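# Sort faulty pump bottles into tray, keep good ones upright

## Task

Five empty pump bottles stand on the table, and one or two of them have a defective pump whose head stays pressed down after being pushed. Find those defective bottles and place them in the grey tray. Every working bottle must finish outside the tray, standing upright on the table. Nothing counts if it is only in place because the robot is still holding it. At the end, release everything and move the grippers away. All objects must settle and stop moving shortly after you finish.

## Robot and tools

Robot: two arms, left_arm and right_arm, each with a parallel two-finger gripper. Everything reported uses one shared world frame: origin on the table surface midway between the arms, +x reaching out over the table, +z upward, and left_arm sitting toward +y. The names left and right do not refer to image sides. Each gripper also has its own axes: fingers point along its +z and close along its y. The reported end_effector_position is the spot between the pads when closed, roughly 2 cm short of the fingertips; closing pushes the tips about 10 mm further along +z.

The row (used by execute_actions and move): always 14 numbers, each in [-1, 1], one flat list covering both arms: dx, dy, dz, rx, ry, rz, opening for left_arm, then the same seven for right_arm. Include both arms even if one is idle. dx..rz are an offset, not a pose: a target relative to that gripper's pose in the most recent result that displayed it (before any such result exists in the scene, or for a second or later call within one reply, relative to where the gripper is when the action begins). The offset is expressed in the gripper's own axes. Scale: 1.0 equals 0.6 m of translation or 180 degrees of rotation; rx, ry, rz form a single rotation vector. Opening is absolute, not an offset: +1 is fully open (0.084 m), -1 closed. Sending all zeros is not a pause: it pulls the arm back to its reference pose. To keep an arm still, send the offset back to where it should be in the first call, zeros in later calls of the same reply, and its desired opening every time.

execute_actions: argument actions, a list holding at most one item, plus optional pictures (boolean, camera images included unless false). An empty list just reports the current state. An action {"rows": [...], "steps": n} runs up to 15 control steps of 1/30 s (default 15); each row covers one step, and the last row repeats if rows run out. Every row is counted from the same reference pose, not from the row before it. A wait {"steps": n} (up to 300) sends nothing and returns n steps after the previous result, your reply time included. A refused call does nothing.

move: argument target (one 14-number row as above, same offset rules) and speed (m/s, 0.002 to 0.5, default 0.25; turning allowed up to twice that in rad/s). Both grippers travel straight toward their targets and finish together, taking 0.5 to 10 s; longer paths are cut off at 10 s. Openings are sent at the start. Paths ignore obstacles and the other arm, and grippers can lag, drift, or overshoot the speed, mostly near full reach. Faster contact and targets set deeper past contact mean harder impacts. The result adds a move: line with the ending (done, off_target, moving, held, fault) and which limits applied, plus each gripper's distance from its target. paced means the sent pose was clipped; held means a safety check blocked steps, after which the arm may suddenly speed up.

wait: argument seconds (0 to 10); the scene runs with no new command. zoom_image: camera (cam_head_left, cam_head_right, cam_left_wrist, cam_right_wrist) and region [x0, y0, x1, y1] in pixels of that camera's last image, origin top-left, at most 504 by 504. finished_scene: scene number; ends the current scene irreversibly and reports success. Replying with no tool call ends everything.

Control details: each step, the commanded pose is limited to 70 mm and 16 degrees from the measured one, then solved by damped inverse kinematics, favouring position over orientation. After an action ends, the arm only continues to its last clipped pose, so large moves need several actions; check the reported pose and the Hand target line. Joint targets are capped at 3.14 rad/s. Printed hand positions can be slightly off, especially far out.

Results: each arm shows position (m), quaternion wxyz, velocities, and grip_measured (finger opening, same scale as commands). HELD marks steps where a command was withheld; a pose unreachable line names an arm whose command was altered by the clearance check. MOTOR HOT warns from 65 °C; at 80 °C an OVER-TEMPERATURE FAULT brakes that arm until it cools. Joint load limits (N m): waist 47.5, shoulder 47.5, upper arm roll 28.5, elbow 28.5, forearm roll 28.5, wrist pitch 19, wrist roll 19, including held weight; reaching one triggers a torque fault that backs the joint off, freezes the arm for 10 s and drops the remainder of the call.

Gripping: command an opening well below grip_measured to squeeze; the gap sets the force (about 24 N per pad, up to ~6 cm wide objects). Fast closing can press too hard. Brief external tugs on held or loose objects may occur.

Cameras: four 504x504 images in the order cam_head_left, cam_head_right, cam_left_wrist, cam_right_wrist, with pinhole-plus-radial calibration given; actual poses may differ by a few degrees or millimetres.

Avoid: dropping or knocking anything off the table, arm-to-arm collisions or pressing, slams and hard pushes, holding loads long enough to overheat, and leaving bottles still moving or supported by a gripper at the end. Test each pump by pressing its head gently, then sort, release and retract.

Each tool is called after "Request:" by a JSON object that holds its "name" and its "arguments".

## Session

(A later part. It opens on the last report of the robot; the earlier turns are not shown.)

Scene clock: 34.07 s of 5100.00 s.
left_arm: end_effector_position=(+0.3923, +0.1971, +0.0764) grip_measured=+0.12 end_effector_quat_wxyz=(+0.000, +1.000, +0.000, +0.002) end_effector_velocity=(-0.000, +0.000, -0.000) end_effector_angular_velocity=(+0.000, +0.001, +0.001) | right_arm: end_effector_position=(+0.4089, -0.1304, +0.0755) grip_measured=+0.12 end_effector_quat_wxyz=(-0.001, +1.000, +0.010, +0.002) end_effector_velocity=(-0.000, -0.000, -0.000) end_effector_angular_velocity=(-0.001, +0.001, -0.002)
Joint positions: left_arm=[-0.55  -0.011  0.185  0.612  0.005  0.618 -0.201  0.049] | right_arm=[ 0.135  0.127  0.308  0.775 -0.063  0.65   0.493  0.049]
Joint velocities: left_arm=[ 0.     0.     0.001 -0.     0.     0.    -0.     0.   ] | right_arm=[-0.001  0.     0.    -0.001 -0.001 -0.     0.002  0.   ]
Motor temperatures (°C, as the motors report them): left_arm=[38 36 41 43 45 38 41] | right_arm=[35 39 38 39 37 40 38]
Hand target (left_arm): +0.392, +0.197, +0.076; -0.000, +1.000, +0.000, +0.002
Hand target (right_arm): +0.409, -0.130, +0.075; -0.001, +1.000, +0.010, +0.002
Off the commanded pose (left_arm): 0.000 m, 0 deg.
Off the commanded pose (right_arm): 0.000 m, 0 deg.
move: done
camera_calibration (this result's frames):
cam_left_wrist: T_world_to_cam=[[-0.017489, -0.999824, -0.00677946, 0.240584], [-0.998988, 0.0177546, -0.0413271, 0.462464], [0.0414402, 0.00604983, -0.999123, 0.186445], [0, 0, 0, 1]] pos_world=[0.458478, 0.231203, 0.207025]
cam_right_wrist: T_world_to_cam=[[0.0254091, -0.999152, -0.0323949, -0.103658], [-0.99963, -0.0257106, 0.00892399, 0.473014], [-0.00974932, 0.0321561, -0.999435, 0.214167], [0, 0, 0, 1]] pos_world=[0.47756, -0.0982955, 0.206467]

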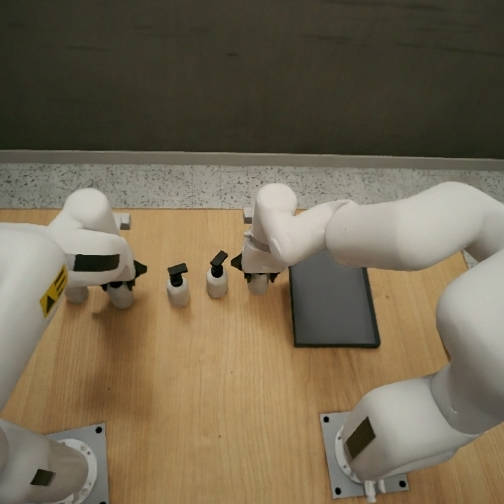

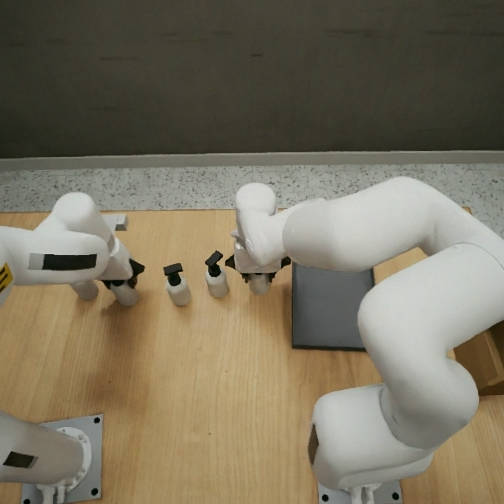

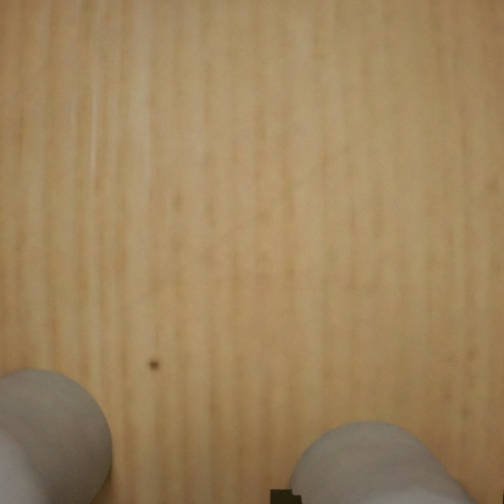

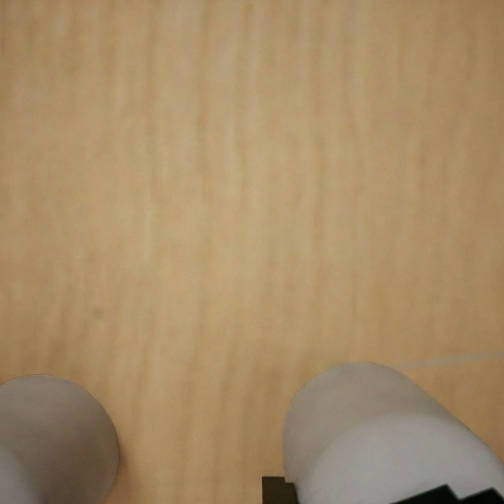

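Request:
{"name": "move", "arguments": {"target": [-0.22,0,-0.117,0,0,0,-0.5, 0,0,-0.117,0,0,0,-0.5], "speed": 0.15}}

Request:
{"name": "move", "arguments": {"target": [0,0.328,0,0,0,0,-0.5, 0.085,0.316,0,0,0,0,-0.5], "speed": 0.2}}

Request:
{"name": "move", "arguments": {"target": [0,0,0.115,0,0,0,-0.5, 0,0,0.105,0,0,0,-0.5], "speed": 0.08}}

Request:
{"name": "move", "arguments": {"target": [0,0,0,0,0,0,1, 0,0,0,0,0,0,1]}}

Request:
{"name": "move", "arguments": {"target": [0,0,-0.2,0,0,0,1, 0,0,-0.2,0,0,0,1], "speed": 0.15}}

Request:
{"name": "move", "arguments": {"target": [-0.05,-0.6,-0.1,0,0,0,1, -0.2,-0.1,-0.1,0,0,0,1], "speed": 0.3}}

Scene clock: 37.53 s of 5100.00 s.
left_arm: end_effector_position=(+0.2597, +0.1968, +0.1460) grip_measured=+0.12 end_effector_quat_wxyz=(+0.001, +1.000, +0.000, +0.002) end_effector_velocity=(-0.001, -0.000, +0.001) end_effector_angular_velocity=(+0.000, -0.001, -0.001) | right_arm: end_effector_position=(+0.4087, -0.1305, +0.1457) grip_measured=+0.12 end_effector_quat_wxyz=(-0.001, +1.000, +0.010, +0.002) end_effector_velocity=(+0.001, +0.000, +0.002) end_effector_angular_velocity=(+0.002, -0.004, +0.001)
Joint positions: left_arm=[-0.563 -0.677  0.102  0.291  0.077  0.963 -0.36   0.049] | right_arm=[ 0.129 -0.021  0.314  0.842  0.01   0.858  0.439  0.049]
Joint velocities: left_arm=[-0.    -0.007 -0.001 -0.001 -0.     0.005 -0.001 -0.   ] | right_arm=[-0.001 -0.001 -0.     0.003 -0.    -0.    -0.002 -0.   ]
Motor temperatures (°C, as the motors report them): left_arm=[38 36 41 44 45 38 41] | right_arm=[35 39 38 39 37 40 38]
Hand target (left_arm): +0.260, +0.197, +0.146; +0.001, +1.000, +0.000, +0.002
Hand target (right_arm): +0.409, -0.130, +0.146; -0.001, +1.000, +0.010, +0.002
Off the commanded pose (left_arm): 0.000 m, 0 deg.
Off the commanded pose (right_arm): 0.000 m, 0 deg.
move: done
camera_calibration (this result's frames):
cam_left_wrist: T_world_to_cam=[[-0.0176827, -0.999828, -0.00551594, 0.23833], [-0.999029, 0.0178906, -0.0402526, 0.332727], [0.0403444, 0.00479881, -0.999174, 0.262004], [0, 0, 0, 1]] pos_world=[0.326048, 0.231079, 0.276495]
cam_right_wrist: T_world_to_cam=[[0.0254829, -0.999149, -0.0324404, -0.101502], [-0.999624, -0.0257956, 0.00925853, 0.472098], [-0.0100875, 0.0321923, -0.999431, 0.284451], [0, 0, 0, 1]] pos_world=[0.477377, -0.098395, 0.276625]

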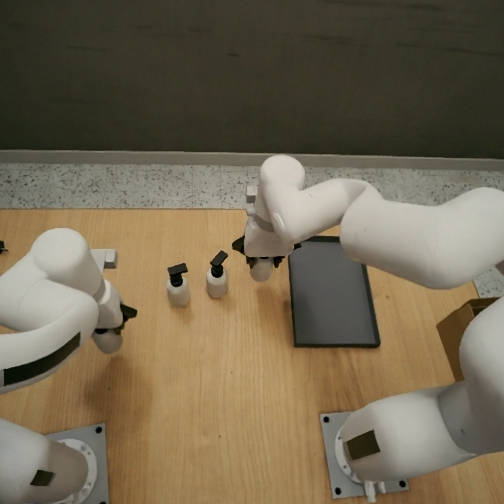

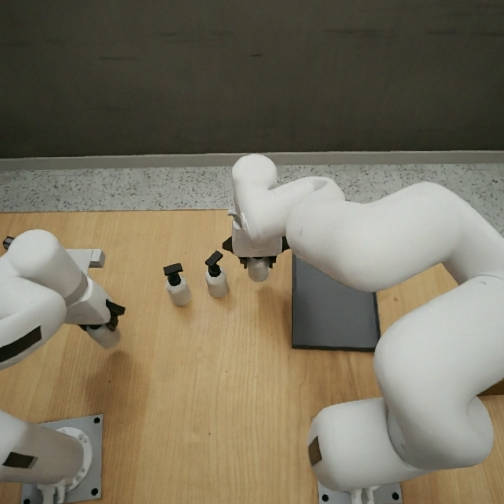

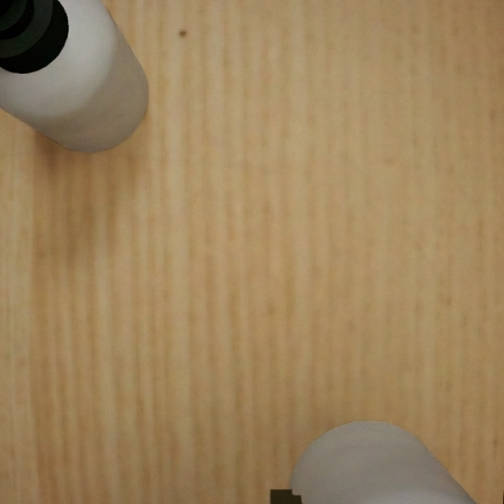

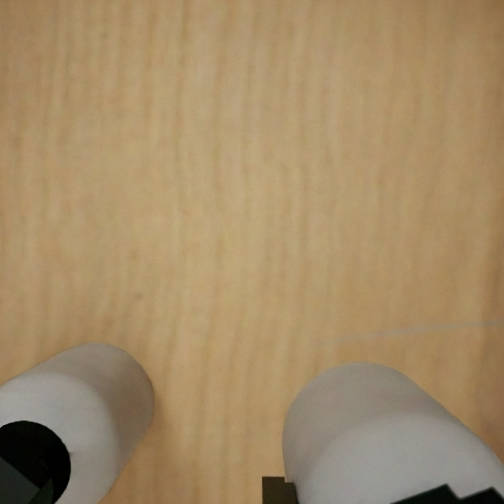

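Scene clock: 38.97 s of 5100.00 s.
left_arm: end_effector_position=(+0.2599, +0.0003, +0.1460) grip_measured=+0.12 end_effector_quat_wxyz=(+0.000, +1.000, +0.001, +0.002) end_effector_velocity=(+0.000, -0.003, +0.001) end_effector_angular_velocity=(-0.000, -0.002, -0.005) | right_arm: end_effector_position=(+0.4635, -0.3189, +0.1456) grip_measured=+0.12 end_effector_quat_wxyz=(-0.001, +1.000, +0.011, +0.002) end_effector_velocity=(+0.001, -0.005, +0.001) end_effector_angular_velocity=(-0.000, -0.001, -0.008)
Joint positions: left_arm=[-0.793 -0.236 -0.203  0.622 -0.06   0.851 -0.785  0.049] | right_arm=[-0.088  0.007  0.081  0.873  0.001  0.862 -0.007  0.049]
Joint velocities: left_arm=[-0.002  0.005 -0.004  0.007  0.002 -0.    -0.003 -0.   ] | right_arm=[-0.006  0.001 -0.006  0.003 -0.     0.001 -0.004 -0.   ]
Motor temperatures (°C, as the motors report them): left_arm=[38 36 41 44 45 38 41] | right_arm=[35 39 38 39 37 40 38]
Hand target (left_arm): +0.260, -0.000, +0.146; +0.000, +1.000, +0.000, +0.002
Hand target (right_arm): +0.464, -0.320, +0.146; -0.001, +1.000, +0.010, +0.002
Off the commanded pose (left_arm): 0.000 m, 0 deg.
Off the commanded pose (right_arm): 0.000 m, 0 deg.
move: done
camera_calibration (this result's frames):
cam_left_wrist: T_world_to_cam=[[-0.0168389, -0.999839, -0.00613482, 0.0416836], [-0.999036, 0.0170735, -0.0404478, 0.336464], [0.040546, 0.00544781, -0.999163, 0.262915], [0, 0, 0, 1]] pos_world=[0.326182, 0.0344999, 0.276559]
cam_right_wrist: T_world_to_cam=[[0.0268338, -0.999153, -0.0311831, -0.29197], [-0.999592, -0.027124, 0.00892121, 0.521628], [-0.00975947, 0.030931, -0.999474, 0.290393], [0, 0, 0, 1]] pos_world=[0.532084, -0.286557, 0.276483]

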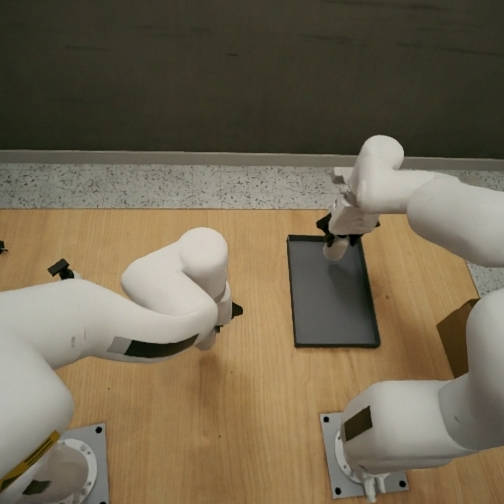

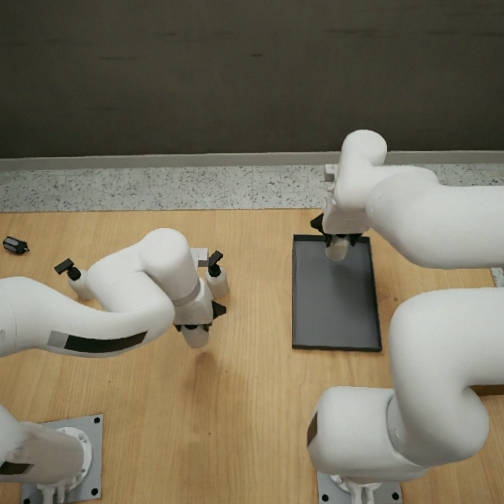

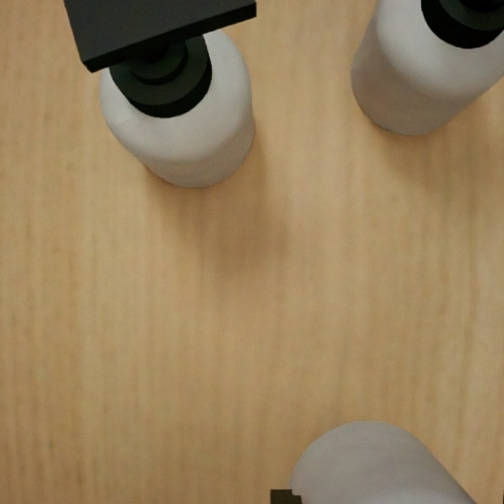

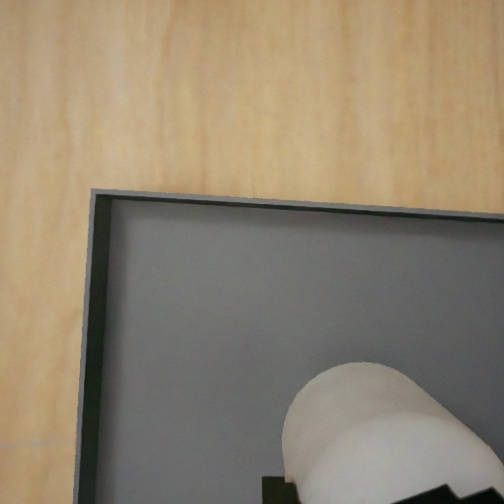

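Scene clock: 40.20 s of 5100.00 s.
left_arm: end_effector_position=(+0.2605, +0.0000, +0.0772) grip_measured=+0.12 end_effector_quat_wxyz=(+0.000, +1.000, +0.001, +0.002) end_effector_velocity=(-0.001, +0.001, -0.002) end_effector_angular_velocity=(+0.002, +0.001, +0.001) | right_arm: end_effector_position=(+0.4638, -0.3188, +0.0828) grip_measured=+0.12 end_effector_quat_wxyz=(-0.000, +1.000, +0.011, +0.002) end_effector_velocity=(-0.001, +0.001, -0.002) end_effector_angular_velocity=(+0.000, +0.002, +0.001)
Joint positions: left_arm=[-0.785 -0.071 -0.215  0.547 -0.022  0.613 -0.816  0.049] | right_arm=[-0.087  0.129  0.08   0.811 -0.015  0.678  0.005  0.049]
Joint velocities: left_arm=[ 0.     0.003 -0.001 -0.002  0.001 -0.004 -0.003 -0.   ] | right_arm=[ 0.001  0.002  0.    -0.002 -0.    -0.002  0.001 -0.   ]
Motor temperatures (°C, as the motors report them): left_arm=[38 36 41 44 45 38 41] | right_arm=[35 39 38 39 37 40 38]
Hand target (left_arm): +0.260, +0.000, +0.077; +0.000, +1.000, +0.001, +0.002
Hand target (right_arm): +0.464, -0.319, +0.083; -0.000, +1.000, +0.011, +0.002
Off the commanded pose (left_arm): 0.000 m, 0 deg.
Off the commanded pose (right_arm): 0.000 m, 0 deg.
move: done
camera_calibration (this result's frames):
cam_left_wrist: T_world_to_cam=[[-0.0168234, -0.999841, -0.00590803, 0.041], [-0.999006, 0.0170527, -0.0411925, 0.334285], [0.0412867, 0.00520916, -0.999134, 0.193946], [0, 0, 0, 1]] pos_world=[0.326635, 0.0342827, 0.20779]
cam_right_wrist: T_world_to_cam=[[0.026856, -0.999158, -0.0310019, -0.293917], [-0.999599, -0.0271219, 0.00819059, 0.522593], [-0.00902453, 0.0307695, -0.999486, 0.227287], [0, 0, 0, 1]] pos_world=[0.532328, -0.28649, 0.213778]

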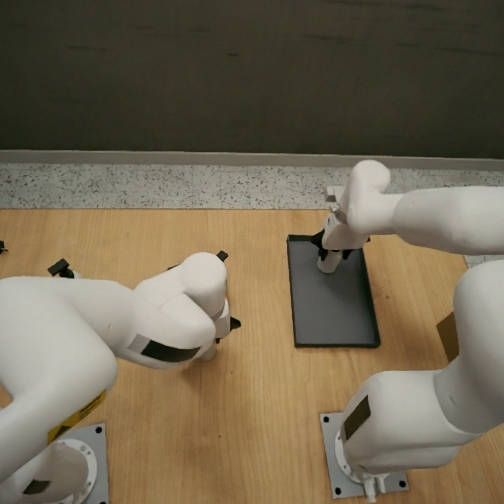

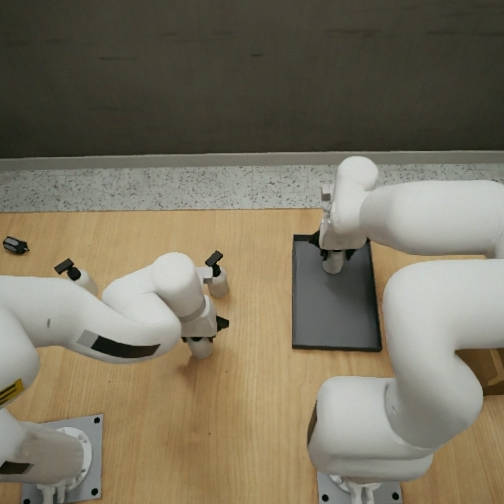

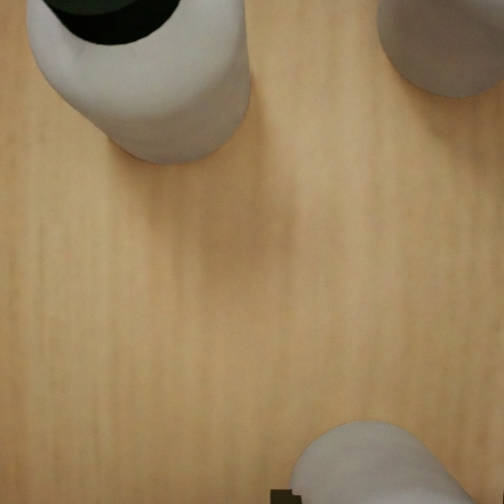

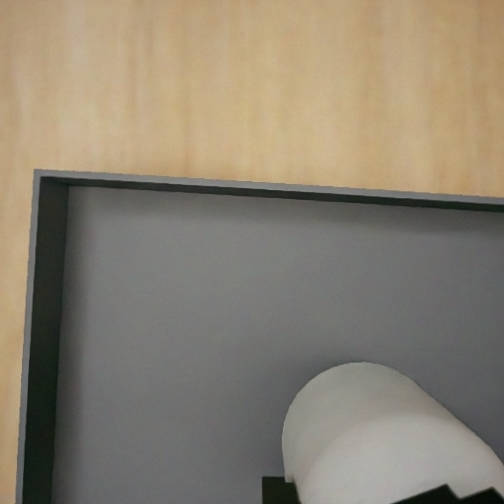

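Scene clock: 40.70 s of 5100.00 s.
left_arm: end_effector_position=(+0.2605, +0.0000, +0.0772) grip_measured=+1.00 end_effector_quat_wxyz=(+0.000, +1.000, +0.001, +0.002) end_effector_velocity=(+0.000, +0.000, -0.000) end_effector_angular_velocity=(+0.000, +0.000, +0.001) | right_arm: end_effector_position=(+0.4638, -0.3188, +0.0829) grip_measured=+1.00 end_effector_quat_wxyz=(-0.000, +1.000, +0.011, +0.002) end_effector_velocity=(-0.000, -0.001, -0.000) end_effector_angular_velocity=(-0.000, +0.001, +0.001)
Joint positions: left_arm=[-0.785 -0.072 -0.215  0.547 -0.022  0.613 -0.816  0.084] | right_arm=[-0.087  0.129  0.08   0.811 -0.015  0.678  0.005  0.084]
Joint velocities: left_arm=[ 0.     0.     0.001 -0.001  0.    -0.    -0.     0.   ] | right_arm=[-0.001  0.    -0.    -0.    -0.     0.    -0.002  0.   ]
Motor temperatures (°C, as the motors report them): left_arm=[38 36 41 44 45 38 41] | right_arm=[35 39 38 39 37 40 38]
Hand target (left_arm): +0.260, +0.000, +0.077; +0.000, +1.000, +0.001, +0.002
Hand target (right_arm): +0.464, -0.319, +0.083; -0.000, +1.000, +0.011, +0.002
Off the commanded pose (left_arm): 0.000 m, 0 deg.
Off the commanded pose (right_arm): 0.000 m, 0 deg.
move: done
camera_calibration (this result's frames):
cam_left_wrist: T_world_to_cam=[[-0.0168239, -0.999841, -0.0058929, 0.0409955], [-0.999005, 0.0170527, -0.0412131, 0.334291], [0.041307, 0.00519367, -0.999133, 0.19395], [0, 0, 0, 1]] pos_world=[0.326637, 0.0342811, 0.207801]
cam_right_wrist: T_world_to_cam=[[0.0268567, -0.999158, -0.0310003, -0.293918], [-0.999599, -0.0271221, 0.00817205, 0.522597], [-0.00900597, 0.0307683, -0.999486, 0.227287], [0, 0, 0, 1]] pos_world=[0.532328, -0.28649, 0.213788]

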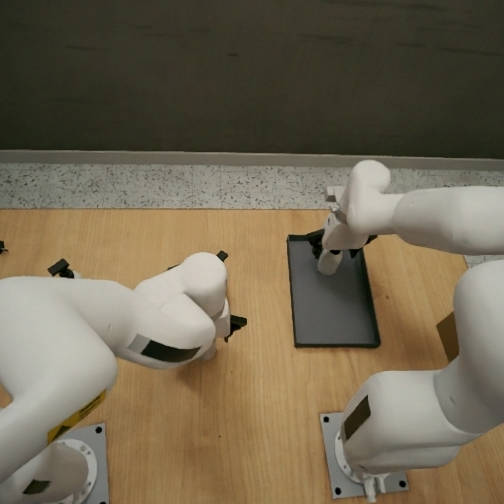

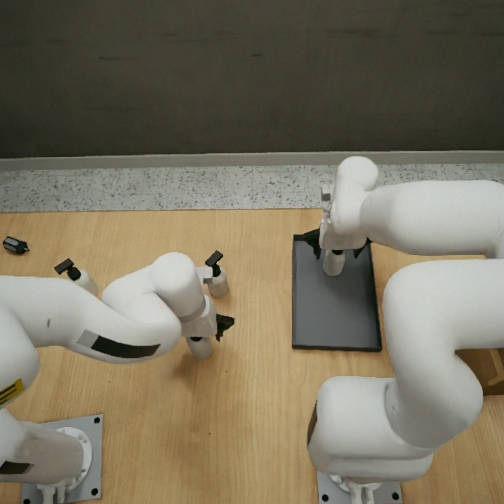

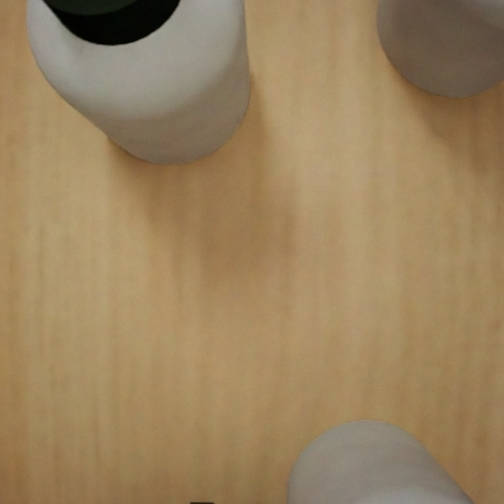

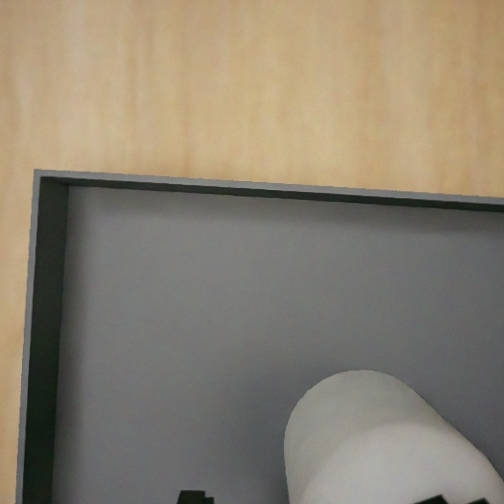

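Scene clock: 41.90 s of 5100.00 s.
left_arm: end_effector_position=(+0.2595, +0.0005, +0.1968) grip_measured=+1.00 end_effector_quat_wxyz=(+0.000, +1.000, +0.001, +0.002) end_effector_velocity=(+0.000, -0.000, +0.002) end_effector_angular_velocity=(-0.001, -0.001, -0.001) | right_arm: end_effector_position=(+0.4632, -0.3189, +0.2023) grip_measured=+1.00 end_effector_quat_wxyz=(-0.001, +1.000, +0.011, +0.002) end_effector_velocity=(+0.001, -0.001, +0.004) end_effector_angular_velocity=(-0.000, -0.005, -0.002)
Joint positions: left_arm=[-0.793 -0.317 -0.194  0.708 -0.068  1.017 -0.775  0.084] | right_arm=[-0.089 -0.071  0.08   0.961  0.008  1.028 -0.013  0.084]
Joint velocities: left_arm=[ 0.    -0.003  0.001  0.004 -0.     0.006  0.002  0.   ] | right_arm=[-0.001 -0.003 -0.001  0.006  0.     0.005  0.001  0.   ]
Motor temperatures (°C, as the motors report them): left_arm=[38 36 41 44 45 38 41] | right_arm=[35 39 38 39 37 40 38]
Hand target (left_arm): +0.260, +0.000, +0.197; +0.001, +1.000, +0.001, +0.002
Hand target (right_arm): +0.464, -0.319, +0.203; -0.001, +1.000, +0.011, +0.002
Off the commanded pose (left_arm): 0.001 m, 0 deg.
Off the commanded pose (right_arm): 0.001 m, 0 deg.
move: done
camera_calibration (this result's frames):
cam_left_wrist: T_world_to_cam=[[-0.0168402, -0.999838, -0.0064151, 0.0422743], [-0.999058, 0.0170831, -0.0398973, 0.338022], [0.0400004, 0.00573718, -0.999183, 0.313774], [0, 0, 0, 1]] pos_world=[0.325864, 0.0346929, 0.327275]
cam_right_wrist: T_world_to_cam=[[0.0268138, -0.99915, -0.0313082, -0.290221], [-0.999586, -0.0271268, 0.00961773, 0.52067], [-0.0104588, 0.0310373, -0.999464, 0.347407], [0, 0, 0, 1]] pos_world=[0.53187, -0.286633, 0.333126]

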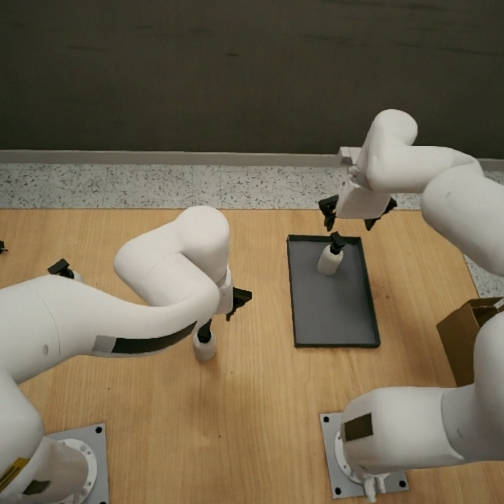

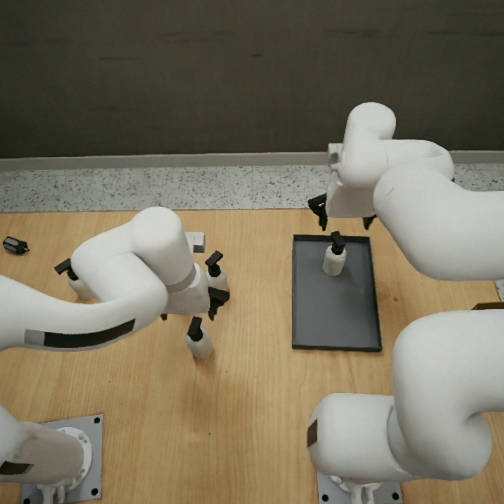

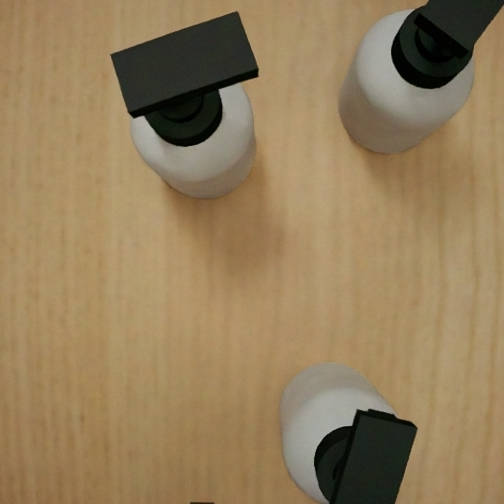

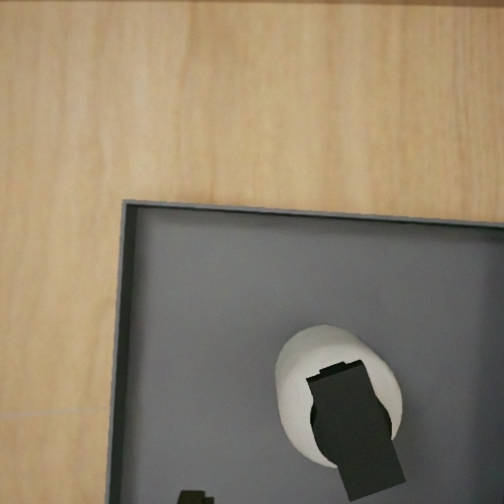

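Scene clock: 43.67 s of 5100.00 s.
left_arm: end_effector_position=(+0.2286, +0.3606, +0.2563) grip_measured=+1.00 end_effector_quat_wxyz=(+0.001, +1.000, +0.000, +0.001) end_effector_velocity=(+0.000, +0.002, +0.002) end_effector_angular_velocity=(-0.001, -0.004, +0.004) | right_arm: end_effector_position=(+0.3418, -0.2614, +0.2624) grip_measured=+1.00 end_effector_quat_wxyz=(-0.001, +1.000, +0.011, +0.001) end_effector_velocity=(+0.000, +0.000, +0.002) end_effector_angular_velocity=(+0.000, -0.004, -0.001)
Joint positions: left_arm=[-0.381 -0.978  0.413  0.523  0.34   1.464 -0.011  0.084] | right_arm=[-0.008 -0.523  0.151  0.735  0.081  1.252  0.098  0.084]
Joint velocities: left_arm=[ 0.003 -0.001  0.004  0.005  0.002  0.001  0.003  0.   ] | right_arm=[ 0.001 -0.003  0.     0.002 -0.     0.001  0.002  0.   ]
Motor temperatures (°C, as the motors report them): left_arm=[38 36 41 44 45 38 41] | right_arm=[35 39 38 39 37 40 38]
Hand target (left_arm): +0.229, +0.361, +0.256; +0.001, +1.000, +0.001, +0.001
Hand target (right_arm): +0.342, -0.261, +0.263; -0.001, +1.000, +0.011, +0.001
Off the commanded pose (left_arm): 0.000 m, 0 deg.
Off the commanded pose (right_arm): 0.000 m, 0 deg.
move: done
camera_calibration (this result's frames):
cam_left_wrist: T_world_to_cam=[[-0.0175175, -0.99983, -0.00576156, 0.402216], [-0.999081, 0.0177293, -0.0390176, 0.302939], [0.0391132, 0.00507277, -0.999222, 0.372823], [0, 0, 0, 1]] pos_world=[0.295124, 0.394886, 0.38667]
cam_right_wrist: T_world_to_cam=[[0.0269348, -0.999116, -0.0322904, -0.227355], [-0.999577, -0.0272738, 0.0101048, 0.400166], [-0.0109766, 0.0320046, -0.999427, 0.404848], [0, 0, 0, 1]] pos_world=[0.410565, -0.229197, 0.393232]

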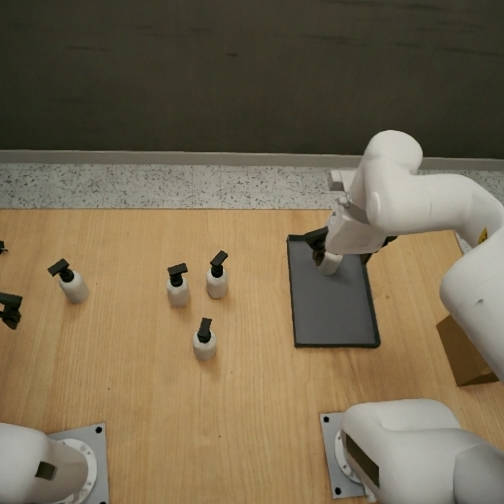

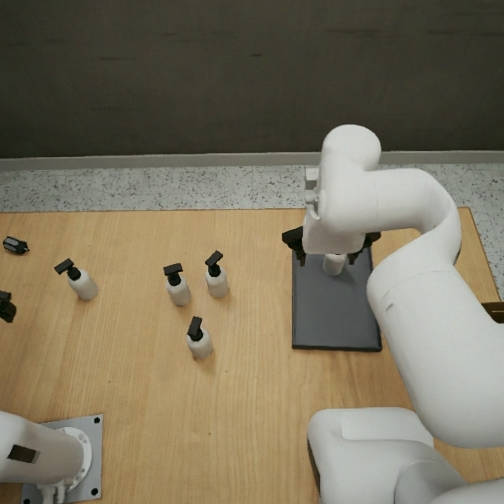

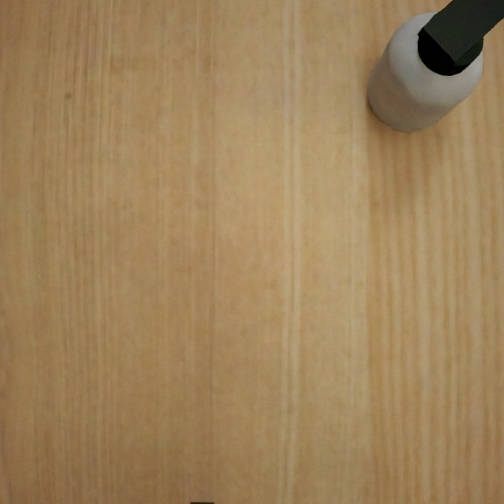

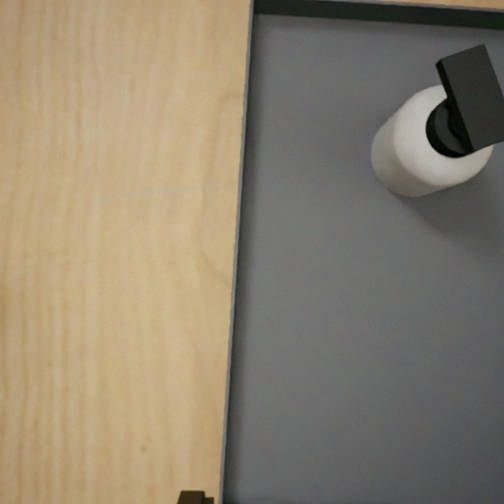

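Request:
{"name": "move", "arguments": {"target": [0,0,0,0,0,0,1, -0.127,-0.44,0.104,0,0,0,1], "speed": 0.3}}

Scene clock: 46.13 s of 5100.00 s.
left_arm: end_effector_position=(+0.2286, +0.3606, +0.2563) grip_measured=+1.00 end_effector_quat_wxyz=(+0.001, +1.000, +0.000, +0.001) end_effector_velocity=(+0.000, +0.000, +0.000) end_effector_angular_velocity=(+0.000, -0.000, -0.000) | right_arm: end_effector_position=(+0.2600, +0.0015, +0.2004) grip_measured=+1.00 end_effector_quat_wxyz=(-0.002, +1.000, +0.010, +0.001) end_effector_velocity=(-0.002, +0.004, -0.000) end_effector_angular_velocity=(-0.003, -0.003, +0.008)
Joint positions: left_arm=[-0.381 -0.978  0.413  0.523  0.34   1.464 -0.011  0.084] | right_arm=[ 0.202 -0.249  0.677  0.832  0.183  1.03   0.771  0.084]
Joint velocities: left_arm=[ 0. -0.  0.  0.  0. -0.  0. -0.] | right_arm=[ 0.003  0.007  0.009  0.006 -0.007 -0.001  0.008 -0.   ]
Motor temperatures (°C, as the motors report them): left_arm=[38 36 41 44 45 38 41] | right_arm=[35 39 38 39 37 40 38]
Hand target (left_arm): +0.229, +0.361, +0.256; +0.001, +1.000, +0.000, +0.001
Hand target (right_arm): +0.260, +0.002, +0.200; -0.002, +1.000, +0.011, +0.001
Off the commanded pose (left_arm): 0.000 m, 0 deg.
Off the commanded pose (right_arm): 0.000 m, 0 deg.
move: done
camera_calibration (this result's frames):
cam_left_wrist: T_world_to_cam=[[-0.017516, -0.99983, -0.00576086, 0.402216], [-0.999081, 0.0177277, -0.0390189, 0.30294], [0.0391144, 0.00507212, -0.999222, 0.372823], [0, 0, 0, 1]] pos_world=[0.295124, 0.394886, 0.386671]
cam_right_wrist: T_world_to_cam=[[0.0260268, -0.999072, -0.0343214, 0.0361126], [-0.99959, -0.0264195, 0.0110396, 0.325967], [-0.0119361, 0.03402, -0.99935, 0.333814], [0, 0, 0, 1]] pos_world=[0.328878, 0.0333346, 0.331238]

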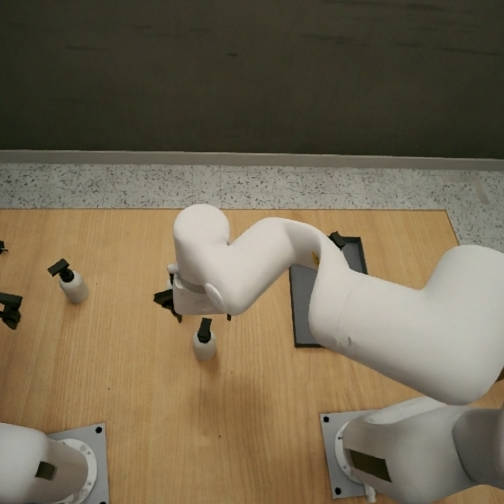

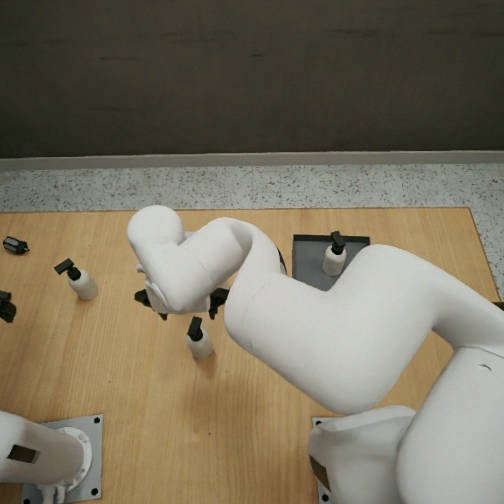

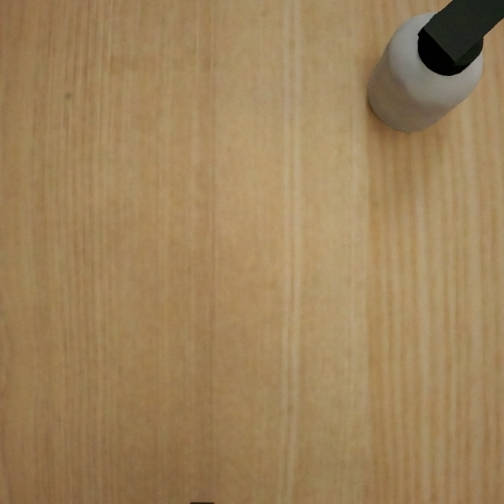

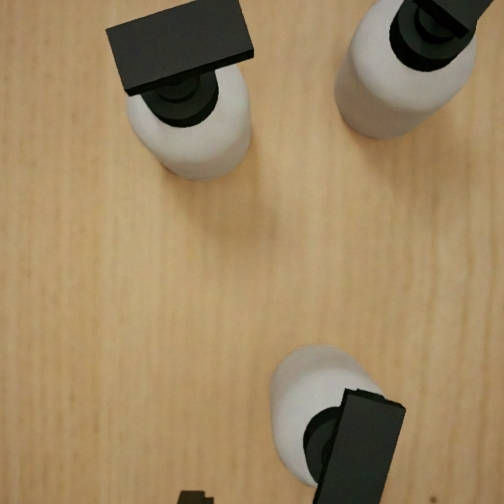

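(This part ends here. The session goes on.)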